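# Lower the ring frame over the mast onto low bars

## Task

Bring the ring frame down around the standalone mast so that it ends up resting flat on the low bars, with the mast still standing upright on its plate. The result must stay that way without any robot holding it, and the grippers must release and the arms withdraw afterwards.

## Robot and tools

Robots: arm1, arm2 and arm3 are identical i2rt Big YAM arms. Each has six revolute joints, a two-finger gripper and a wrist camera. With joints 1 and 6 at 0 and the hand level and facing forward, the wrist camera rides above the hand and looks toward the fingertips. The hand can reach roughly 1.0 m out from the joint1 axis. Two fixed room cameras, cam_high and cam_low, are not attached to any arm.

Frames: one shared scene frame, origin on the floor, +z upward. The hand point is midway between the fingertips; its z axis runs along the fingers and the fingers open and close along its y axis. Each arm's foot pose is used internally but never printed.

Joints (all absolute targets, radians except the gripper; the value after ± is the tolerance counted as arrived):
- joint1_rad, -2.879 to 2.879 ±0.045: spins the arm about its foot; positive is counter-clockwise seen from above; 0 points the arm the way its foot faces.
- joint2_rad, 0 to 3.141 ±0.14: shoulder; 0 has the upper arm pointing back and nearly level, increasing raises it and then tips it forward.
- joint3_rad, 0 to 3.019 ±0.09: elbow; 0 is folded flat, increasing opens it.
- joint4_rad, -1.692 to 1.57 ±0.055: hand pitch; positive tilts the fingers up.
- joint5_rad, -1.57 to 1.57 ±0.03: sideways hand swing; positive goes to the arm's right.
- joint6_rad, -2.094 to 2.094 ±0.035: hand roll; positive is clockwise viewed from behind the hand.
- gripper_m, 0 to 0.093 ±0.003: fingertip gap in metres. Grip force is about 50 to 62 N per pad, lower on some grippers.

execute_actions: argument "actions" is a list holding zero or one action. The action is an object with optional keys "arm1", "arm2", "arm3"; each takes its own "joints" object mapping joint names above to absolute target values (not offsets). Name only the joints you want to change; omitted joints or arms may keep pushing toward earlier targets. All named motions begin at once and may finish at different times; one action lasts at most 15 s. Because joints move at different speeds, the hand can sweep a wide path between postures. Optional "cameras" is a list from arm1_cam_wrist, arm2_cam_wrist, arm3_cam_wrist, cam_high, cam_low, all; omitted, null or ["all"] gives every camera, [] gives none. An empty actions list just reports state and images. Any unknown key, camera name or out-of-range value rejects the whole call and nothing moves.

wait: "seconds" from 0 to 10; commands nothing new, returns the same report as an empty action.

zoom_image: "camera" (one of the five camera names) and "region" [x0, y0, x1, y1] in pixels, origin top-left, at most 504 by 504, taken from that camera's latest full image.

read_manual: optional "section", only "licences"; gives licence text, moves nothing.

finished_scene: "scene" integer 1 or 2; closes that scene permanently after the last command is held, and reports whether the goal was met. The goal must be stable then.

Result lines: joint_positions gives current readings; the "pictures" line lists cameras in image order. joint_status tells how each commanded motion ended: "off_target" (stopped short, may still push), "contact_stop" or "time_out" (target dropped, joint holds where it stopped), "not_followed" (a built-in collision check withheld the arm's targets, shown with a "joint command not followed" line and usually a "cause:" line; a gripper command in that action still runs, and the withheld targets may be retried with later actions until they pass or the path opens), "limit_stop_at_motor_heat" (heat fault; resend the target). After time_out a joint may keep pushing toward its target or a nearer one within 0.375, 0.375, 0.113, 0.225, 0.075, 0.3 rad for joints 1 to 6, and may finish on its own if freed; on_its_own lists such uncommanded behaviour, where "held at" is the target held, not the position. To relieve a push, command the reported position. Very small target changes may do nothing. A joint holding a load slowly sinks. If a result reports a stop, the remaining motion calls in that same reply are skipped.

Cautions: the arms do not halt on contact and can push hard. Two robots pressing hard together fails and ends the run; hard hits may too. The collision check can be late and ignores fingers, gripper housings and wrist cameras between arms. No line reports robot-robot contact; object contact does not count. Arms do not wait for one another. Never knock items off the work area or onto the floor. Avoid drops, slips, slams and sustained hard pushing. Holding loads heats motors: MOTOR HOT appears from 85 °C, and at 100 °C an OVER-TEMPERATURE FAULT releases that arm and gripper so it falls. Some heat persists into the next scene. The simulation keeps running while you compose a reply, with the robots holding their last commands. Loose objects may occasionally get a brief external nudge.

Each tool is called after "Request:" as name(argument=value, ...), one argument or row to a line, values as JSON.

## Session

Request:
execute_actions(
  actions=[],
)

Scene clock: 0.00 s.
Motor temperatures (°C, as the motors report them): arm1=[27 27 27 27 23 24] | arm2=[26 26 27 24 24 25] | arm3=[26 25 23 25 26 25]
arm1.joint_positions: joint1_rad=-0.180 joint2_rad=+0.575 joint3_rad=+1.373 joint4_rad=-1.320 joint5_rad=+0.184 joint6_rad=-0.271 gripper_m=+0.094
arm1.joint_status: not commanded
arm1.hand: x=+1.2320 y=+0.0649 z=+1.3379 quat_wxyz=(+0.180, -0.866, -0.008, +0.466) (m; scene frame)
arm2.joint_positions: joint1_rad=+0.464 joint2_rad=+0.477 joint3_rad=+1.395 joint4_rad=-1.367 joint5_rad=+0.184 joint6_rad=+0.496 gripper_m=+0.094
arm2.joint_status: not commanded
arm2.hand: x=-0.5954 y=+1.1421 z=+1.3783 quat_wxyz=(-0.523, -0.472, -0.701, +0.108) (m; scene frame)
arm3.joint_positions: joint1_rad=-0.242 joint2_rad=+0.557 joint3_rad=+1.359 joint4_rad=-1.408 joint5_rad=+0.183 joint6_rad=-0.486 gripper_m=+0.094
arm3.joint_status: not commanded
arm3.hand: x=-0.5628 y=-1.1307 z=+1.3557 quat_wxyz=(-0.469, +0.492, -0.734, +0.016) (m; scene frame)
pictures: arm1_cam_wrist, arm2_cam_wrist, arm3_cam_wrist, cam_high, cam_low
Images, in order (width x height): arm1_cam_wrist 504x504, arm2_cam_wrist 504x504, arm3_cam_wrist 504x504, cam_high 672x504, cam_low 672x504.

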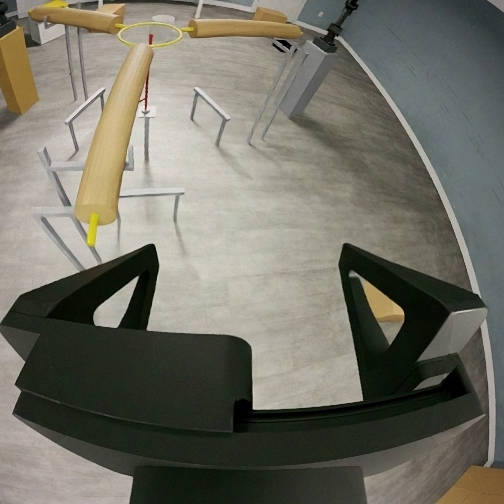

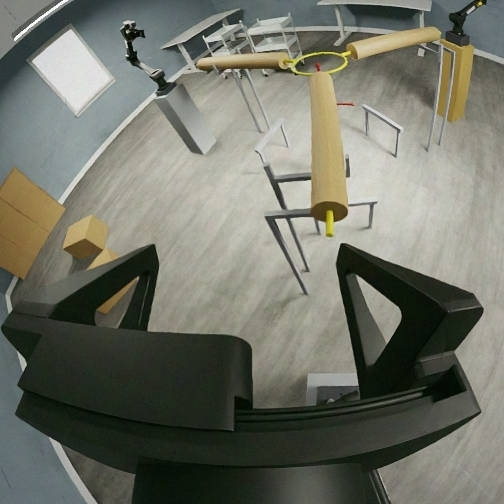

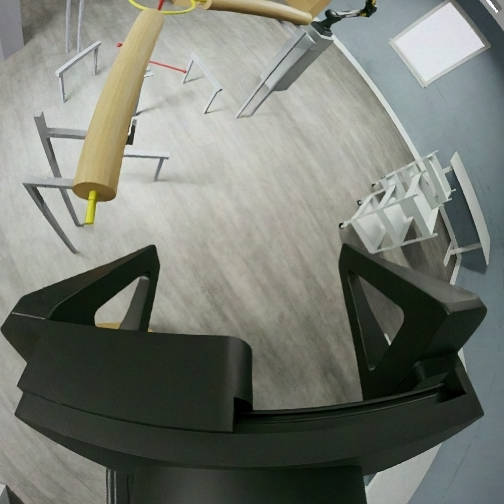

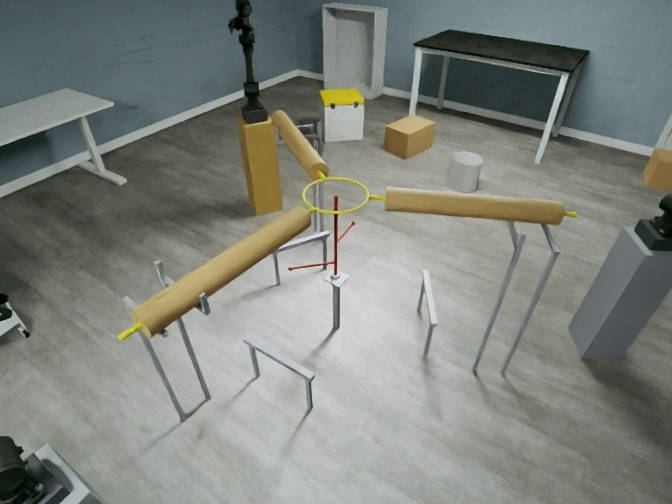

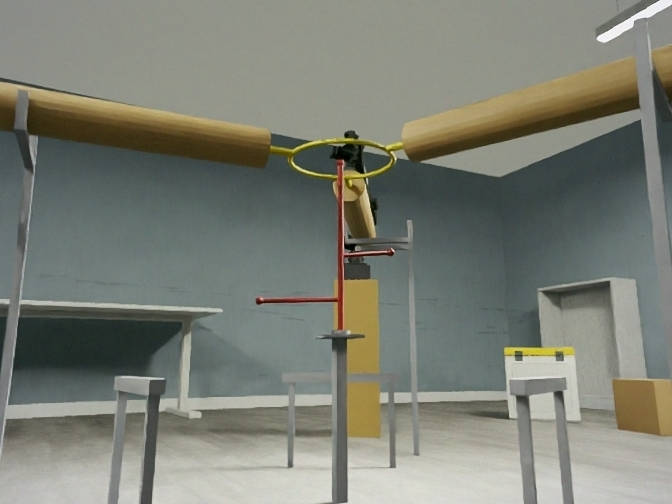

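Request:
execute_actions(
  actions=[
    {"arm1":{"joints":{"joint1_rad":-0.03,"joint2_rad":1.31,"joint3_rad":1.41,"joint4_rad":-1.67,"joint5_rad":0,"joint6_rad":0}},"arm2":{"joints":{"joint1_rad":0,"joint2_rad":1.31,"joint3_rad":1.41,"joint4_rad":-1.67,"joint5_rad":0,"joint6_rad":0}},"arm3":{"joints":{"joint1_rad":0.02,"joint2_rad":1.31,"joint3_rad":1.41,"joint4_rad":-1.67,"joint5_rad":0,"joint6_rad":0}}},
  ],
)

Request:
zoom_image(
  camera="cam_high",
  region=[80,60,580,440],
)

Scene clock: 25.97 s.
Motor temperatures (°C, as the motors report them): arm1=[27 27 30 27 23 24] | arm2=[26 26 30 24 24 25] | arm3=[26 26 27 25 26 25]
arm1.joint_positions: joint1_rad=-0.037 joint2_rad=+1.319 joint3_rad=+1.386 joint4_rad=-1.660 joint5_rad=+0.002 joint6_rad=-0.010 gripper_m=+0.094
arm1.joint_status: all done
arm1.hand: x=+1.0775 y=+0.0030 z=+1.0846 quat_wxyz=(+0.000, -1.000, -0.003, -0.017) (m; scene frame)
arm2.joint_positions: joint1_rad=+0.008 joint2_rad=+1.318 joint3_rad=+1.395 joint4_rad=-1.656 joint5_rad=+0.003 joint6_rad=+0.011 gripper_m=+0.094
arm2.joint_status: all done
arm2.hand: x=-0.5336 y=+0.9376 z=+1.1144 quat_wxyz=(+0.008, -0.501, -0.865, +0.007) (m; scene frame)
arm3.joint_positions: joint1_rad=+0.013 joint2_rad=+1.324 joint3_rad=+1.372 joint4_rad=-1.663 joint5_rad=+0.002 joint6_rad=-0.008 gripper_m=+0.094
arm3.joint_status: all done
arm3.hand: x=-0.5409 y=-0.9379 z=+1.1164 quat_wxyz=(+0.019, +0.501, -0.865, +0.017) (m; scene frame)
pictures: arm1_cam_wrist, arm2_cam_wrist, arm3_cam_wrist, cam_high, cam_low
Images, in order (width x height): arm1_cam_wrist 504x504, arm2_cam_wrist 504x504, arm3_cam_wrist 504x504, cam_high 672x504, cam_low 672x504.

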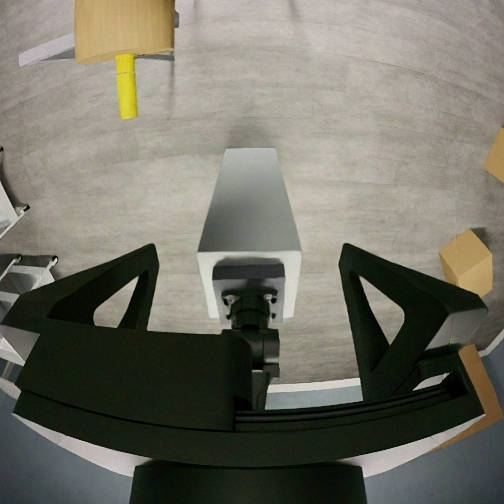

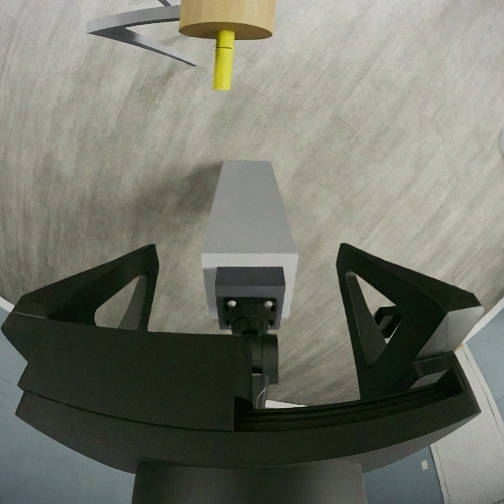

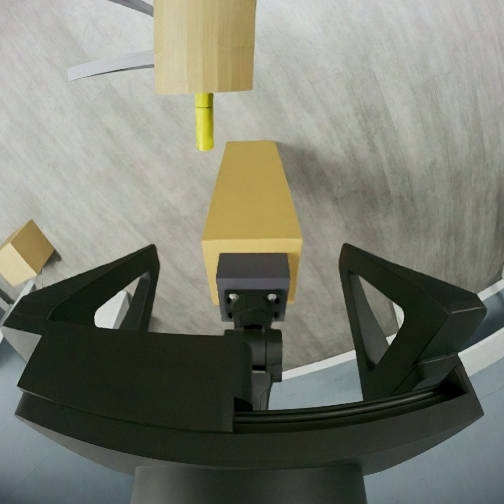

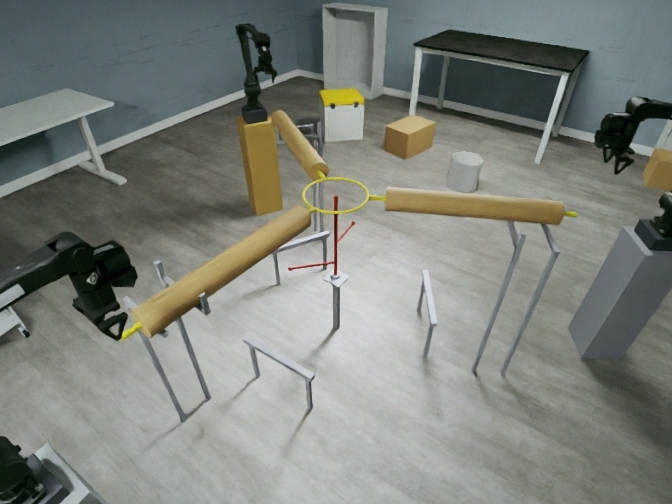

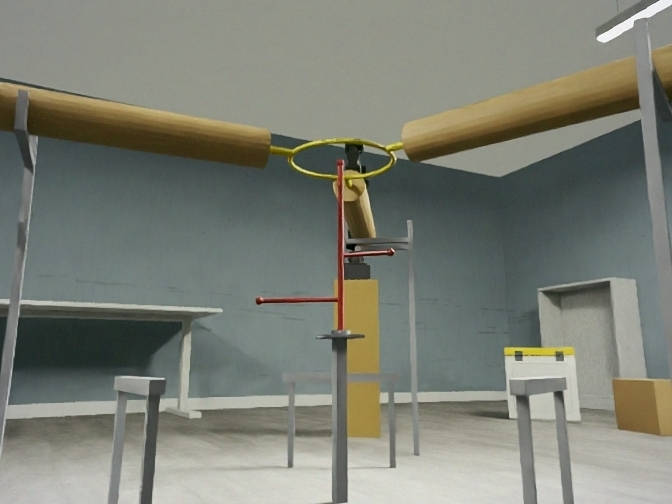

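Region (80, 60, 580, 440) of cam_high's 672x504 image, scaled by 1.008, with more detail than that image has; it fills the top 383 rows of this view, and the rest is white.

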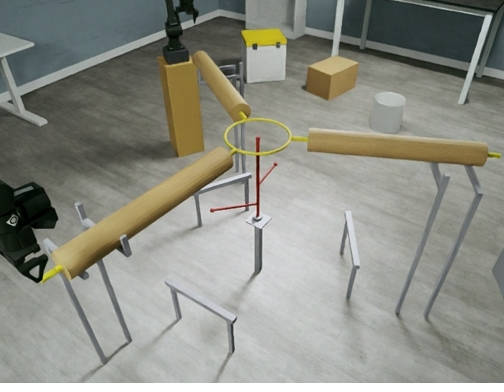

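Request:
execute_actions(
  actions=[
    {"arm1":{"joints":{"joint1_rad":0.23,"joint2_rad":1.55,"joint3_rad":1.52,"joint4_rad":-1.5,"joint6_rad":0.33}},"arm2":{"joints":{"joint1_rad":0.065,"joint2_rad":1.61,"joint3_rad":1.52,"joint4_rad":-1.45,"joint6_rad":0.13}},"arm3":{"joints":{"joint1_rad":0.13,"joint2_rad":1.43,"joint3_rad":1.29,"joint4_rad":-1.385,"joint6_rad":0.18}}},
  ],
)

Scene clock: 38.50 s.
Motor temperatures (°C, as the motors report them): arm1=[27 28 31 27 23 24] | arm2=[26 26 32 24 24 25] | arm3=[26 26 29 25 26 25]
arm1.joint_positions: joint1_rad=+0.240 joint2_rad=+1.566 joint3_rad=+1.492 joint4_rad=-1.508 joint5_rad=+0.000 joint6_rad=+0.320 gripper_m=+0.094
arm1.joint_status: all done
arm1.hand: x=+0.9982 y=-0.1246 z=+1.0252 quat_wxyz=(+0.001, -1.000, +0.024, -0.011) (m; scene frame)
arm2.joint_positions: joint1_rad=+0.057 joint2_rad=+1.635 joint3_rad=+1.483 joint4_rad=-1.462 joint5_rad=+0.003 joint6_rad=+0.119 gripper_m=+0.094
arm2.joint_status: all done
arm2.hand: x=-0.4595 y=+0.8551 z=+1.0168 quat_wxyz=(+0.024, -0.527, -0.850, +0.000) (m; scene frame)
arm3.joint_positions: joint1_rad=+0.135 joint2_rad=+1.447 joint3_rad=+1.285 joint4_rad=-1.394 joint5_rad=+0.001 joint6_rad=+0.172 gripper_m=+0.094
arm3.joint_status: all done
arm3.hand: x=-0.5574 y=-0.8660 z=+1.0361 quat_wxyz=(-0.006, +0.475, -0.880, +0.001) (m; scene frame)
pictures: arm1_cam_wrist, arm2_cam_wrist, arm3_cam_wrist, cam_high, cam_low
Images, in order (width x height): arm1_cam_wrist 504x504, arm2_cam_wrist 504x504, arm3_cam_wrist 504x504, cam_high 672x504, cam_low 672x504.

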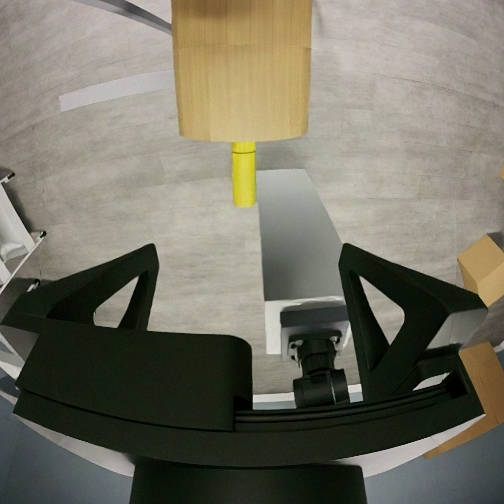

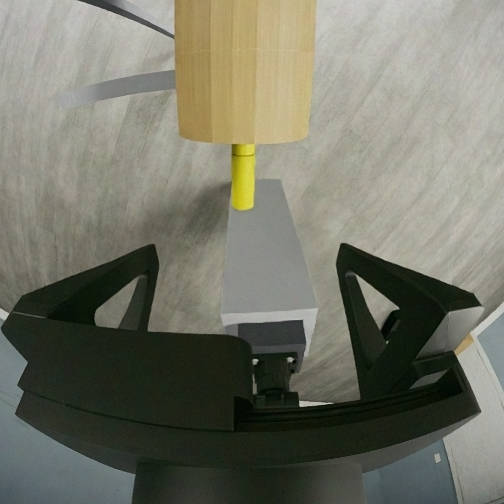

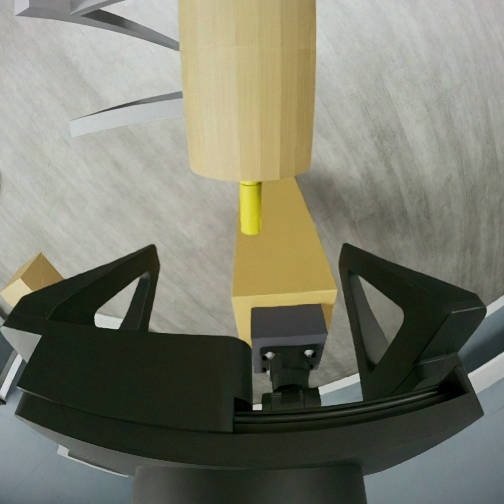

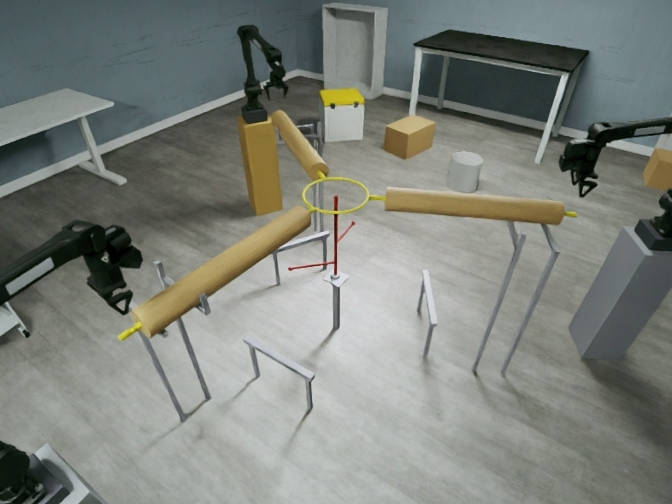

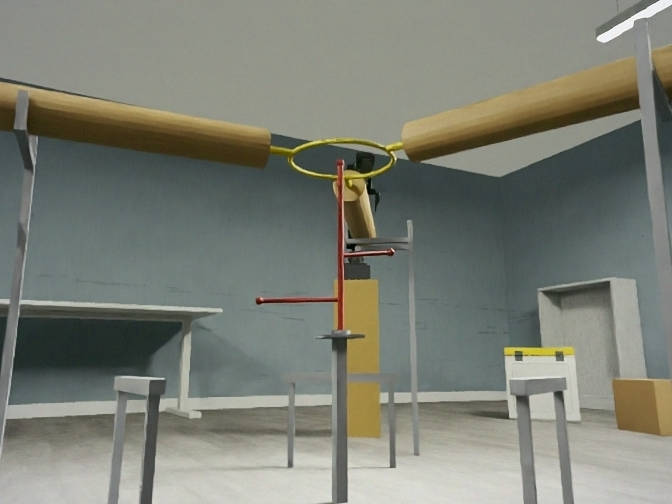

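Request:
execute_actions(
  actions=[
    {"arm1":{"joints":{"joint1_rad":0.245,"joint2_rad":1.575,"joint3_rad":1.26,"joint4_rad":-1.225}},"arm2":{"joints":{"joint1_rad":0.08,"joint2_rad":1.64,"joint3_rad":1.285,"joint4_rad":-1.175}},"arm3":{"joints":{"joint1_rad":0.14,"joint2_rad":1.44,"joint3_rad":0.995,"joint4_rad":-1.1}}},
  ],
)

Scene clock: 47.73 s.
Motor temperatures (°C, as the motors report them): arm1=[27 28 32 27 23 24] | arm2=[26 27 32 24 24 25] | arm3=[26 26 29 25 26 25]
arm1.joint_positions: joint1_rad=+0.240 joint2_rad=+1.566 joint3_rad=+1.256 joint4_rad=-1.237 joint5_rad=+0.000 joint6_rad=+0.320 gripper_m=+0.094
arm1.joint_status: all done
arm1.hand: x=+1.0076 y=-0.1225 z=+0.9372 quat_wxyz=(-0.005, -1.000, +0.024, +0.005) (m; scene frame)
arm2.joint_positions: joint1_rad=+0.066 joint2_rad=+1.636 joint3_rad=+1.280 joint4_rad=-1.192 joint5_rad=+0.003 joint6_rad=+0.119 gripper_m=+0.094
arm2.joint_status: all done
arm2.hand: x=-0.4588 y=+0.8592 z=+0.9413 quat_wxyz=(-0.006, -0.523, -0.852, +0.014) (m; scene frame)
arm3.joint_positions: joint1_rad=+0.135 joint2_rad=+1.445 joint3_rad=+0.994 joint4_rad=-1.109 joint5_rad=+0.001 joint6_rad=+0.172 gripper_m=+0.094
arm3.joint_status: all done
arm3.hand: x=-0.5708 y=-0.8991 z=+0.9314 quat_wxyz=(-0.005, +0.475, -0.880, +0.003) (m; scene frame)
pictures: arm1_cam_wrist, arm2_cam_wrist, arm3_cam_wrist, cam_high, cam_low
Images, in order (width x height): arm1_cam_wrist 504x504, arm2_cam_wrist 504x504, arm3_cam_wrist 504x504, cam_high 672x504, cam_low 672x504.

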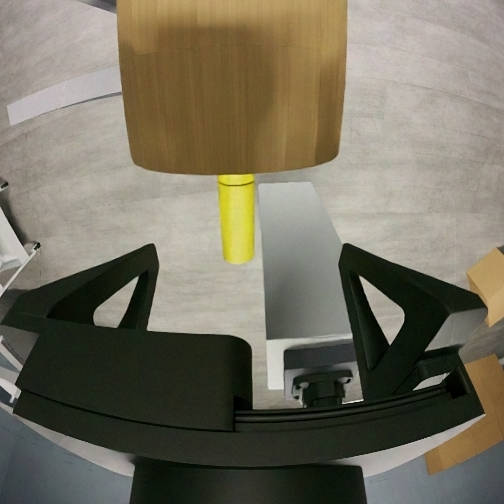

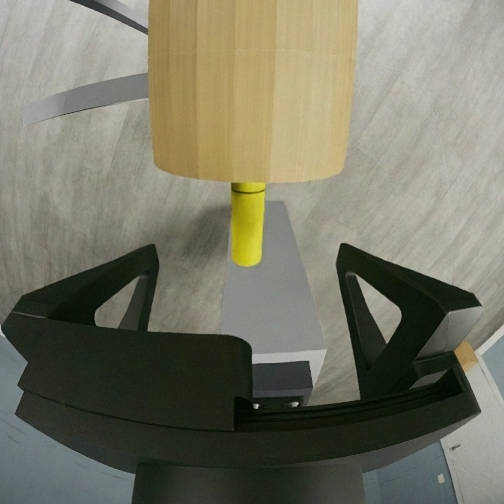

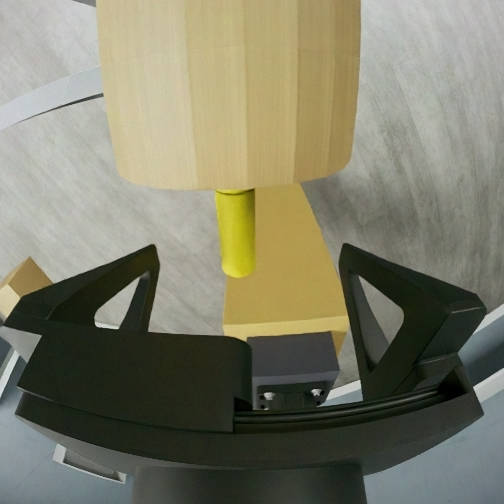

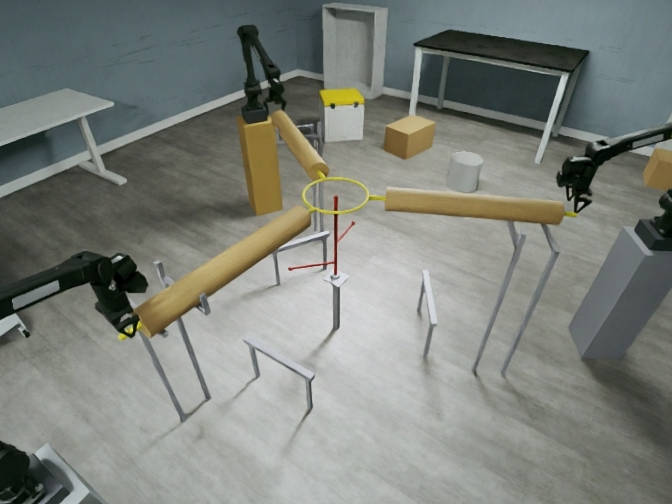

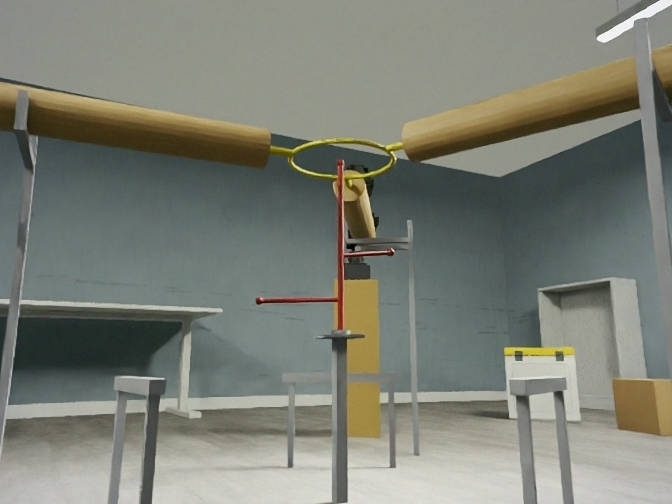

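Request:
execute_actions(
  actions=[
    {"arm1":{"joints":{"joint1_rad":0.265,"joint2_rad":1.605,"joint3_rad":1.19,"joint4_rad":-1.12}},"arm2":{"joints":{"joint2_rad":1.675,"joint3_rad":1.185,"joint4_rad":-1.04}},"arm3":{"joints":{"joint1_rad":0.165,"joint2_rad":1.47,"joint3_rad":0.92,"joint4_rad":-1.0}}},
  ],
)

Scene clock: 57.03 s.
Motor temperatures (°C, as the motors report them): arm1=[27 28 32 27 23 24] | arm2=[26 27 32 24 24 25] | arm3=[26 26 28 25 26 25]
arm1.joint_positions: joint1_rad=+0.257 joint2_rad=+1.589 joint3_rad=+1.188 joint4_rad=-1.131 joint5_rad=+0.000 joint6_rad=+0.320 gripper_m=+0.094
arm1.joint_status: all done
arm1.hand: x=+1.0097 y=-0.1299 z=+0.9030 quat_wxyz=(-0.007, -1.000, +0.016, +0.012) (m; scene frame)
arm2.joint_positions: joint1_rad=+0.066 joint2_rad=+1.670 joint3_rad=+1.182 joint4_rad=-1.057 joint5_rad=+0.003 joint6_rad=+0.119 gripper_m=+0.094
arm2.joint_status: all done
arm2.hand: x=-0.4634 y=+0.8646 z=+0.8921 quat_wxyz=(-0.008, -0.523, -0.852, +0.014) (m; scene frame)
arm3.joint_positions: joint1_rad=+0.158 joint2_rad=+1.471 joint3_rad=+0.920 joint4_rad=-1.010 joint5_rad=+0.001 joint6_rad=+0.172 gripper_m=+0.094
arm3.joint_status: all done
arm3.hand: x=-0.5821 y=-0.9036 z=+0.8974 quat_wxyz=(-0.005, +0.485, -0.874, +0.002) (m; scene frame)
pictures: arm1_cam_wrist, arm2_cam_wrist, arm3_cam_wrist, cam_high, cam_low
Images, in order (width x height): arm1_cam_wrist 504x504, arm2_cam_wrist 504x504, arm3_cam_wrist 504x504, cam_high 672x504, cam_low 672x504.

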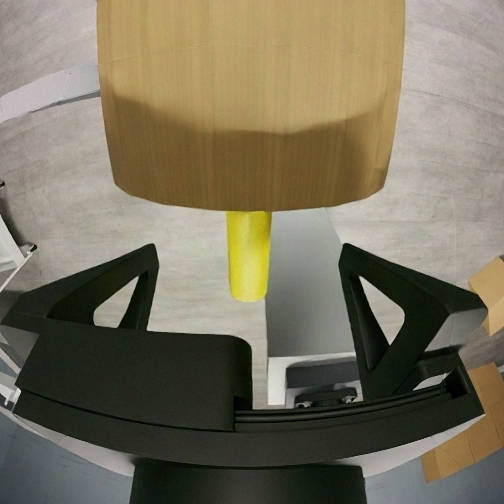

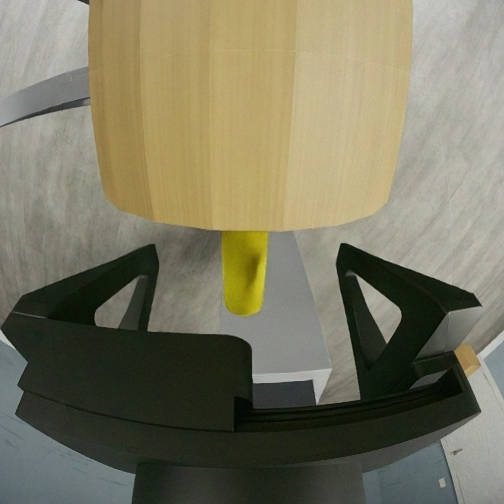

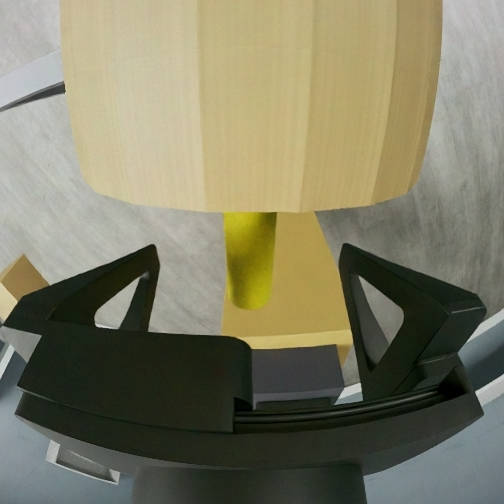

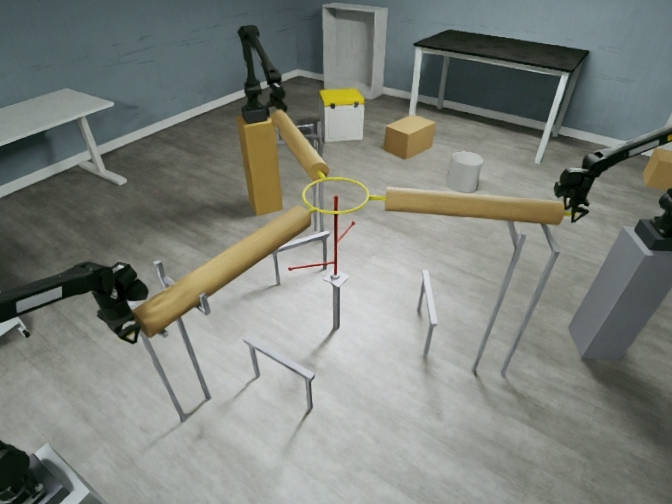

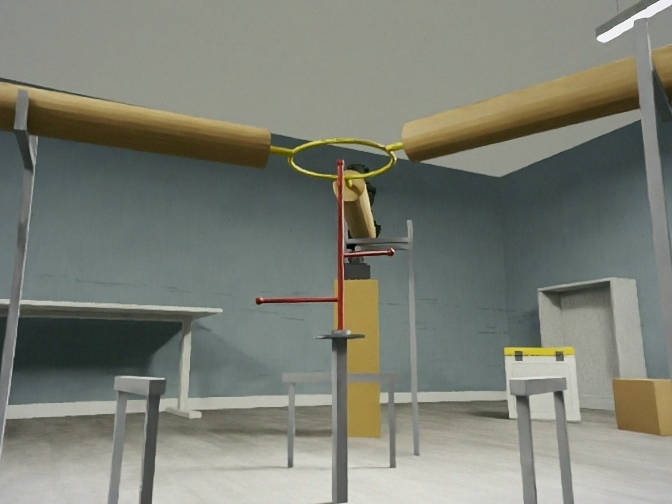

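Request:
execute_actions(
  actions=[
    {"arm1":{"joints":{"joint3_rad":1.16,"joint4_rad":-1.07}},"arm2":{"joints":{"joint3_rad":1.155,"joint4_rad":-1.015}},"arm3":{"joints":{"joint6_rad":0.22}}},
  ],
  cameras=[],
)

Request:
execute_actions(
  actions=[
    {"arm1":{"joints":{"gripper_m":0}},"arm2":{"joints":{"gripper_m":0}},"arm3":{"joints":{"gripper_m":0}}},
  ],
)

Scene clock: 62.53 s.
Motor temperatures (°C, as the motors report them): arm1=[27 28 31 27 23 24] | arm2=[26 27 32 24 24 25] | arm3=[26 26 28 25 26 25]
arm1.joint_positions: joint1_rad=+0.257 joint2_rad=+1.589 joint3_rad=+1.161 joint4_rad=-1.082 joint5_rad=+0.000 joint6_rad=+0.320 gripper_m=+0.094
arm1.joint_status: all done
arm1.hand: x=+1.0089 y=-0.1302 z=+0.8935 quat_wxyz=(-0.010, -1.000, +0.016, +0.022) (m; scene frame)
arm2.joint_positions: joint1_rad=+0.066 joint2_rad=+1.670 joint3_rad=+1.157 joint4_rad=-1.033 joint5_rad=+0.003 joint6_rad=+0.119 gripper_m=+0.094
arm2.joint_status: all done
arm2.hand: x=-0.4663 y=+0.8686 z=+0.8837 quat_wxyz=(-0.007, -0.523, -0.852, +0.014) (m; scene frame)
arm3.joint_positions: joint1_rad=+0.158 joint2_rad=+1.471 joint3_rad=+0.920 joint4_rad=-1.010 joint5_rad=+0.001 joint6_rad=+0.212 gripper_m=+0.094
arm3.joint_status: all done
arm3.hand: x=-0.5821 y=-0.9036 z=+0.8974 quat_wxyz=(-0.005, +0.468, -0.884, +0.002) (m; scene frame)
pictures: none
No camera images: the call's "cameras" was empty. Leave "cameras" out to get every camera's image.

Scene clock: 63.27 s.
Motor temperatures (°C, as the motors report them): arm1=[27 28 31 27 23 24] | arm2=[26 27 32 24 24 25] | arm3=[26 26 28 25 26 25]
arm1.joint_positions: joint1_rad=+0.257 joint2_rad=+1.589 joint3_rad=+1.160 joint4_rad=-1.081 joint5_rad=+0.001 joint6_rad=+0.322 gripper_m=+0.018
arm1.joint_status: gripper_m off_target (ended at +0.018, target +0.000)
arm1.hand: x=+1.0087 y=-0.1301 z=+0.8934 quat_wxyz=(-0.010, -1.000, +0.016, +0.023) (m; scene frame)
arm2.joint_positions: joint1_rad=+0.067 joint2_rad=+1.670 joint3_rad=+1.157 joint4_rad=-1.032 joint5_rad=-0.003 joint6_rad=+0.133 gripper_m=+0.018
arm2.joint_status: gripper_m off_target (ended at +0.018, target +0.000)
arm2.hand: x=-0.4648 y=+0.8692 z=+0.8837 quat_wxyz=(-0.009, -0.528, -0.849, +0.012) (m; scene frame)
arm3.joint_positions: joint1_rad=+0.158 joint2_rad=+1.471 joint3_rad=+0.920 joint4_rad=-1.009 joint5_rad=+0.003 joint6_rad=+0.205 gripper_m=+0.018
arm3.joint_status: gripper_m off_target (ended at +0.018, target +0.000)
arm3.hand: x=-0.5818 y=-0.9036 z=+0.8974 quat_wxyz=(-0.005, +0.471, -0.882, +0.003) (m; scene frame)
pictures: arm1_cam_wrist, arm2_cam_wrist, arm3_cam_wrist, cam_high, cam_low
Images, in order (width x height): arm1_cam_wrist 504x504, arm2_cam_wrist 504x504, arm3_cam_wrist 504x504, cam_high 672x504, cam_low 672x504.

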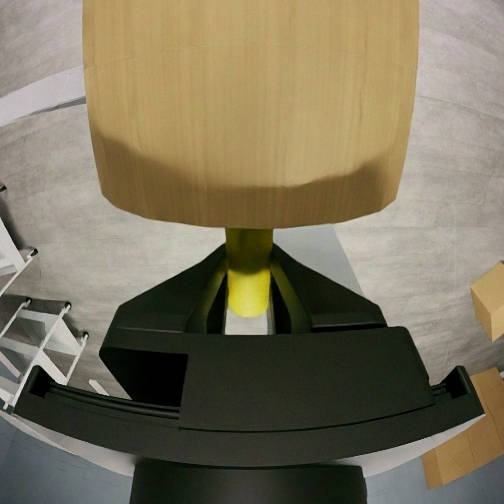

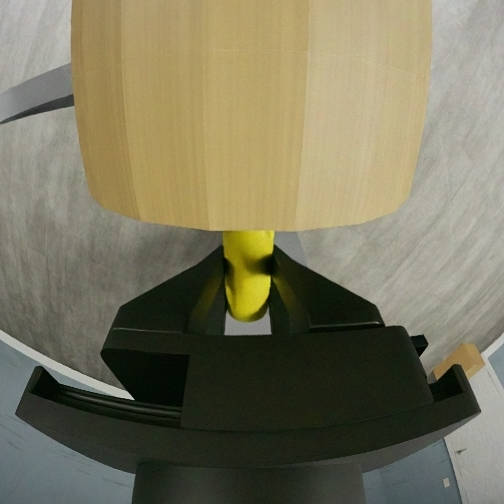

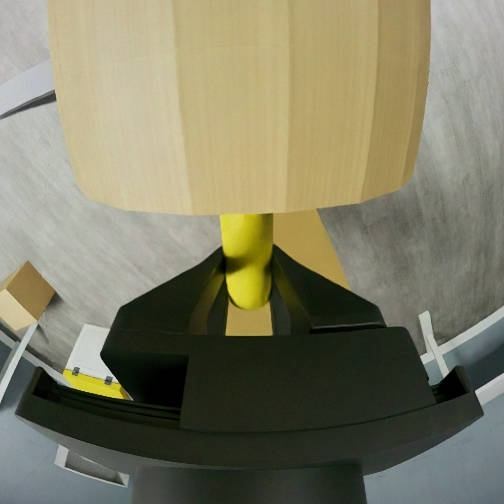

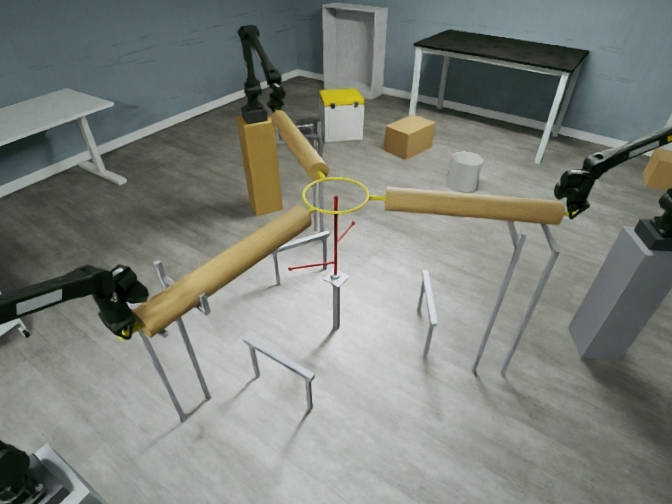

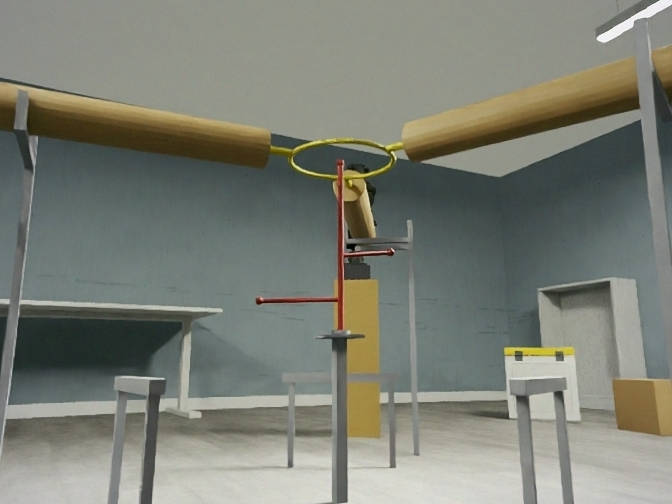

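Request:
execute_actions(
  actions=[
    {"arm1":{"joints":{"joint2_rad":1.475,"joint3_rad":1.385,"joint4_rad":-1.355}},"arm2":{"joints":{"joint2_rad":1.53,"joint3_rad":1.365,"joint4_rad":-1.305}},"arm3":{"joints":{"joint2_rad":1.32,"joint3_rad":1.135,"joint4_rad":-1.305}}},
  ],
)

Scene clock: 83.63 s.
Motor temperatures (°C, as the motors report them): arm1=[27 28 31 27 23 24] | arm2=[26 27 32 24 24 25] | arm3=[26 27 28 25 26 25]
arm1.joint_positions: joint1_rad=+0.257 joint2_rad=+1.499 joint3_rad=+1.337 joint4_rad=-1.336 joint5_rad=+0.004 joint6_rad=+0.323 gripper_m=+0.018
arm1.joint_status: all done
arm1.hand: x=+1.0090 y=-0.1289 z=+0.9961 quat_wxyz=(-0.010, -0.999, +0.017, +0.029) (m; scene frame)
arm2.joint_positions: joint1_rad=+0.067 joint2_rad=+1.556 joint3_rad=+1.310 joint4_rad=-1.281 joint5_rad=+0.004 joint6_rad=+0.136 gripper_m=+0.018
arm2.joint_status: all done
arm2.hand: x=-0.4648 y=+0.8703 z=+0.9879 quat_wxyz=(-0.016, -0.529, -0.848, +0.018) (m; scene frame)
arm3.joint_positions: joint1_rad=+0.158 joint2_rad=+1.338 joint3_rad=+1.077 joint4_rad=-1.282 joint5_rad=+0.002 joint6_rad=+0.204 gripper_m=+0.018
arm3.joint_status: all done
arm3.hand: x=-0.5837 y=-0.9055 z=+0.9994 quat_wxyz=(-0.012, +0.471, -0.882, -0.003) (m; scene frame)
pictures: arm1_cam_wrist, arm2_cam_wrist, arm3_cam_wrist, cam_high, cam_low
Images, in order (width x height): arm1_cam_wrist 504x504, arm2_cam_wrist 504x504, arm3_cam_wrist 504x504, cam_high 672x504, cam_low 672x504.

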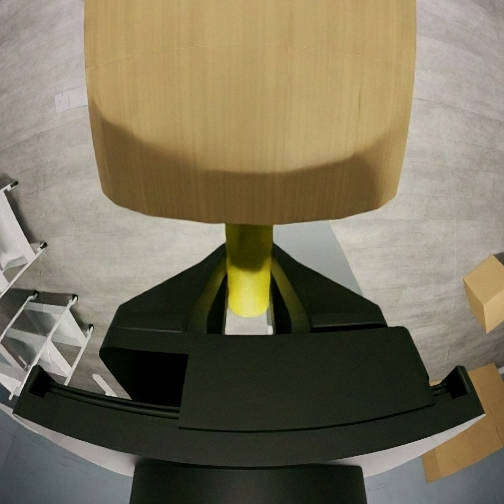

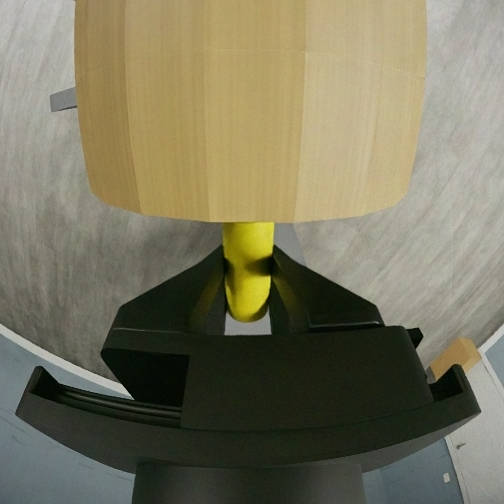

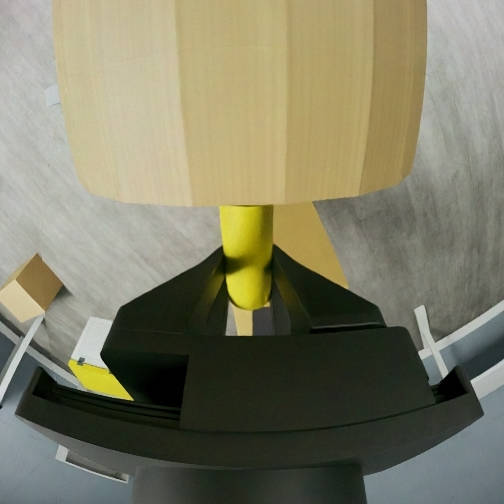

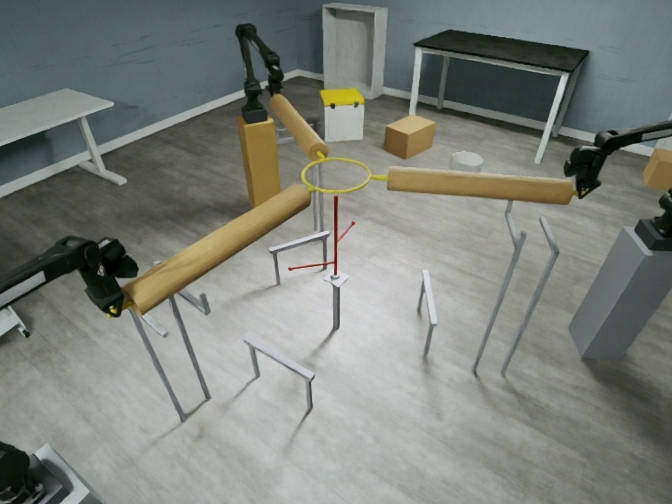

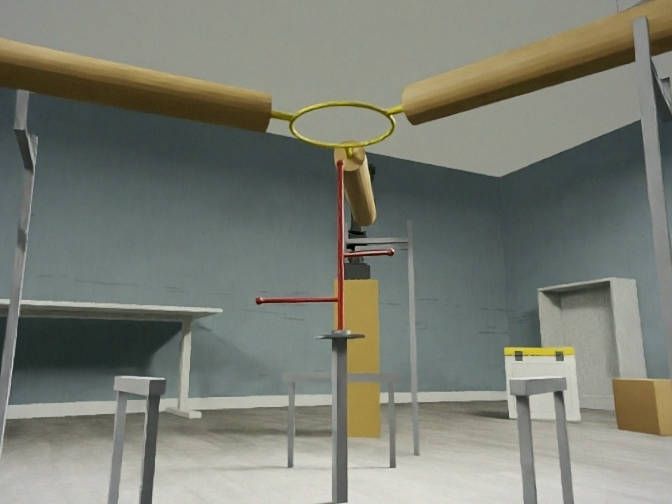

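Request:
execute_actions(
  actions=[
    {"arm1":{"joints":{"joint1_rad":0,"joint2_rad":1.425,"joint3_rad":1.305,"joint6_rad":-0.04}},"arm2":{"joints":{"joint1_rad":-0.185,"joint2_rad":1.56,"joint3_rad":1.385,"joint6_rad":-0.23}},"arm3":{"joints":{"joint1_rad":-0.15,"joint6_rad":-0.21}}},
  ],
  cameras=[],
)

Request:
execute_actions(
  actions=[
    {"arm1":{"joints":{"joint1_rad":-0.25,"joint2_rad":1.49,"joint3_rad":1.39,"joint6_rad":-0.4}},"arm2":{"joints":{"joint1_rad":-0.4,"joint2_rad":1.665,"joint3_rad":1.525,"joint4_rad":-1.34,"joint6_rad":-0.56}},"arm3":{"joints":{"joint1_rad":-0.41,"joint2_rad":1.445,"joint3_rad":1.265,"joint4_rad":-1.315,"joint6_rad":-0.585}}},
  ],
)

Scene clock: 97.60 s.
Motor temperatures (°C, as the motors report them): arm1=[27 29 34 27 23 24] | arm2=[26 28 35 24 24 25] | arm3=[26 27 31 25 26 25]
arm1.joint_positions: joint1_rad=-0.001 joint2_rad=+1.484 joint3_rad=+1.293 joint4_rad=-1.329 joint5_rad=-0.004 joint6_rad=-0.037 gripper_m=+0.018
arm1.joint_status: all done
arm1.hand: x=+1.0039 y=-0.0138 z=+0.9848 quat_wxyz=(-0.003, -0.999, -0.035, +0.019) (m; scene frame)
arm2.joint_positions: joint1_rad=-0.183 joint2_rad=+1.569 joint3_rad=+1.320 joint4_rad=-1.295 joint5_rad=-0.002 joint6_rad=-0.218 gripper_m=+0.018
arm2.joint_status: all done
arm2.hand: x=-0.5674 y=+0.8181 z=+0.9878 quat_wxyz=(-0.007, -0.485, -0.874, +0.016) (m; scene frame)
arm3.joint_positions: joint1_rad=-0.136 joint2_rad=+1.338 joint3_rad=+1.077 joint4_rad=-1.286 joint5_rad=-0.001 joint6_rad=-0.204 gripper_m=+0.019
arm3.joint_status: all done
arm3.hand: x=-0.4899 y=-0.9623 z=+1.0004 quat_wxyz=(-0.011, +0.521, -0.854, +0.001) (m; scene frame)
pictures: none
No camera images: the call's "cameras" was empty. Leave "cameras" out to get every camera's image.

Scene clock: 98.67 s.
Motor temperatures (°C, as the motors report them): arm1=[27 29 34 27 23 24] | arm2=[26 28 35 24 24 25] | arm3=[26 27 31 25 26 25]
arm1.joint_positions: joint1_rad=-0.243 joint2_rad=+1.499 joint3_rad=+1.340 joint4_rad=-1.334 joint5_rad=-0.005 joint6_rad=-0.383 gripper_m=+0.019
arm1.joint_status: all done
arm1.hand: x=+0.9988 y=+0.0959 z=+0.9971 quat_wxyz=(+0.007, -0.996, -0.086, +0.033) (m; scene frame)
arm2.joint_positions: joint1_rad=-0.382 joint2_rad=+1.685 joint3_rad=+1.454 joint4_rad=-1.334 joint5_rad=-0.014 joint6_rad=-0.526 gripper_m=+0.018
arm2.joint_status: all done
arm2.hand: x=-0.6500 y=+0.7568 z=+0.9855 quat_wxyz=(-0.003, -0.437, -0.900, +0.006) (m; scene frame)
arm3.joint_positions: joint1_rad=-0.400 joint2_rad=+1.482 joint3_rad=+1.203 joint4_rad=-1.297 joint5_rad=+0.004 joint6_rad=-0.576 gripper_m=+0.019
arm3.joint_status: all done
arm3.hand: x=-0.3837 y=-1.0076 z=+0.9938 quat_wxyz=(+0.003, +0.566, -0.824, +0.007) (m; scene frame)
pictures: arm1_cam_wrist, arm2_cam_wrist, arm3_cam_wrist, cam_high, cam_low
Images, in order (width x height): arm1_cam_wrist 504x504, arm2_cam_wrist 504x504, arm3_cam_wrist 504x504, cam_high 672x504, cam_low 672x504.

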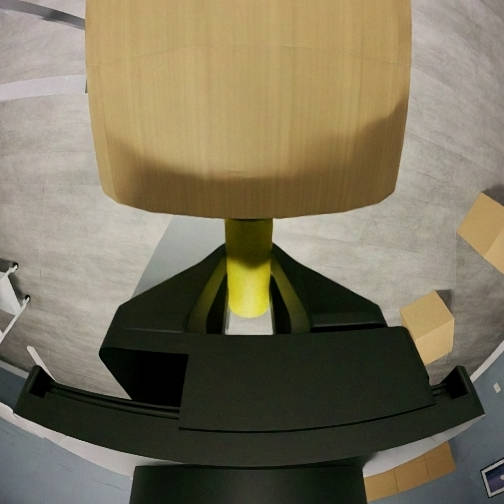

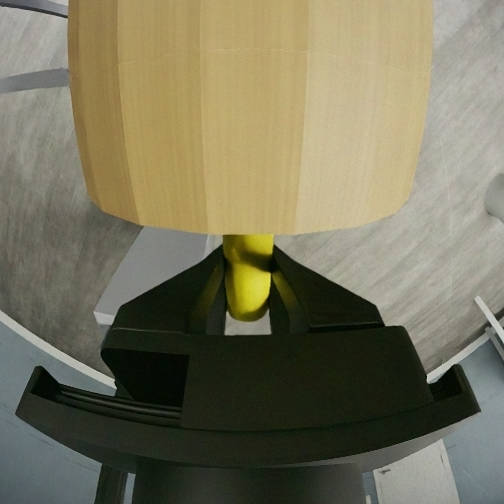

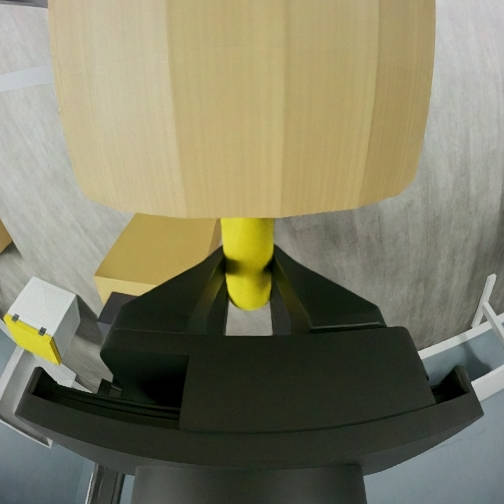

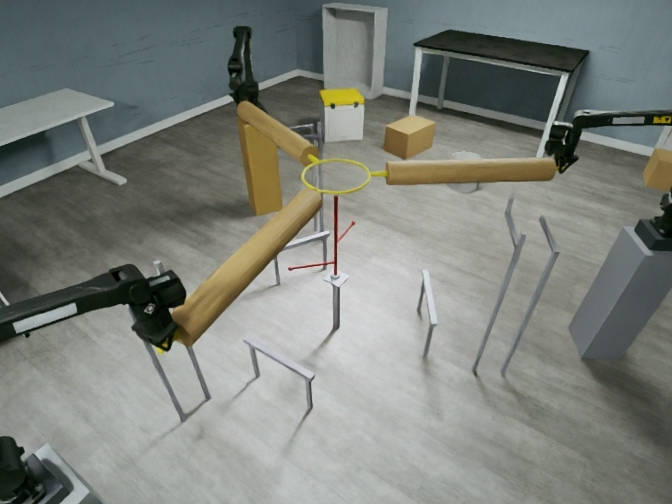

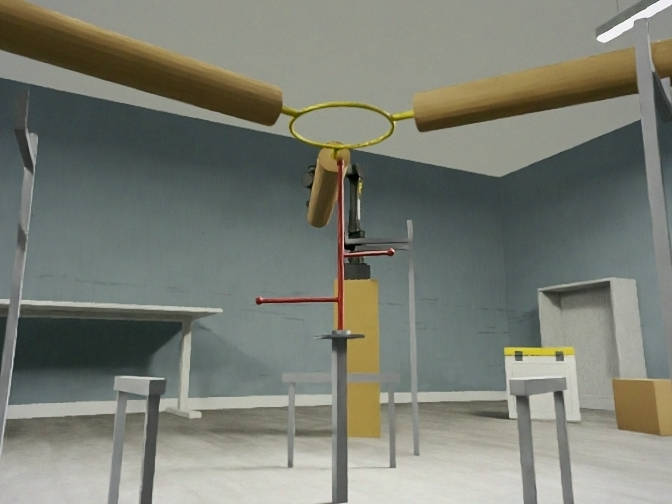

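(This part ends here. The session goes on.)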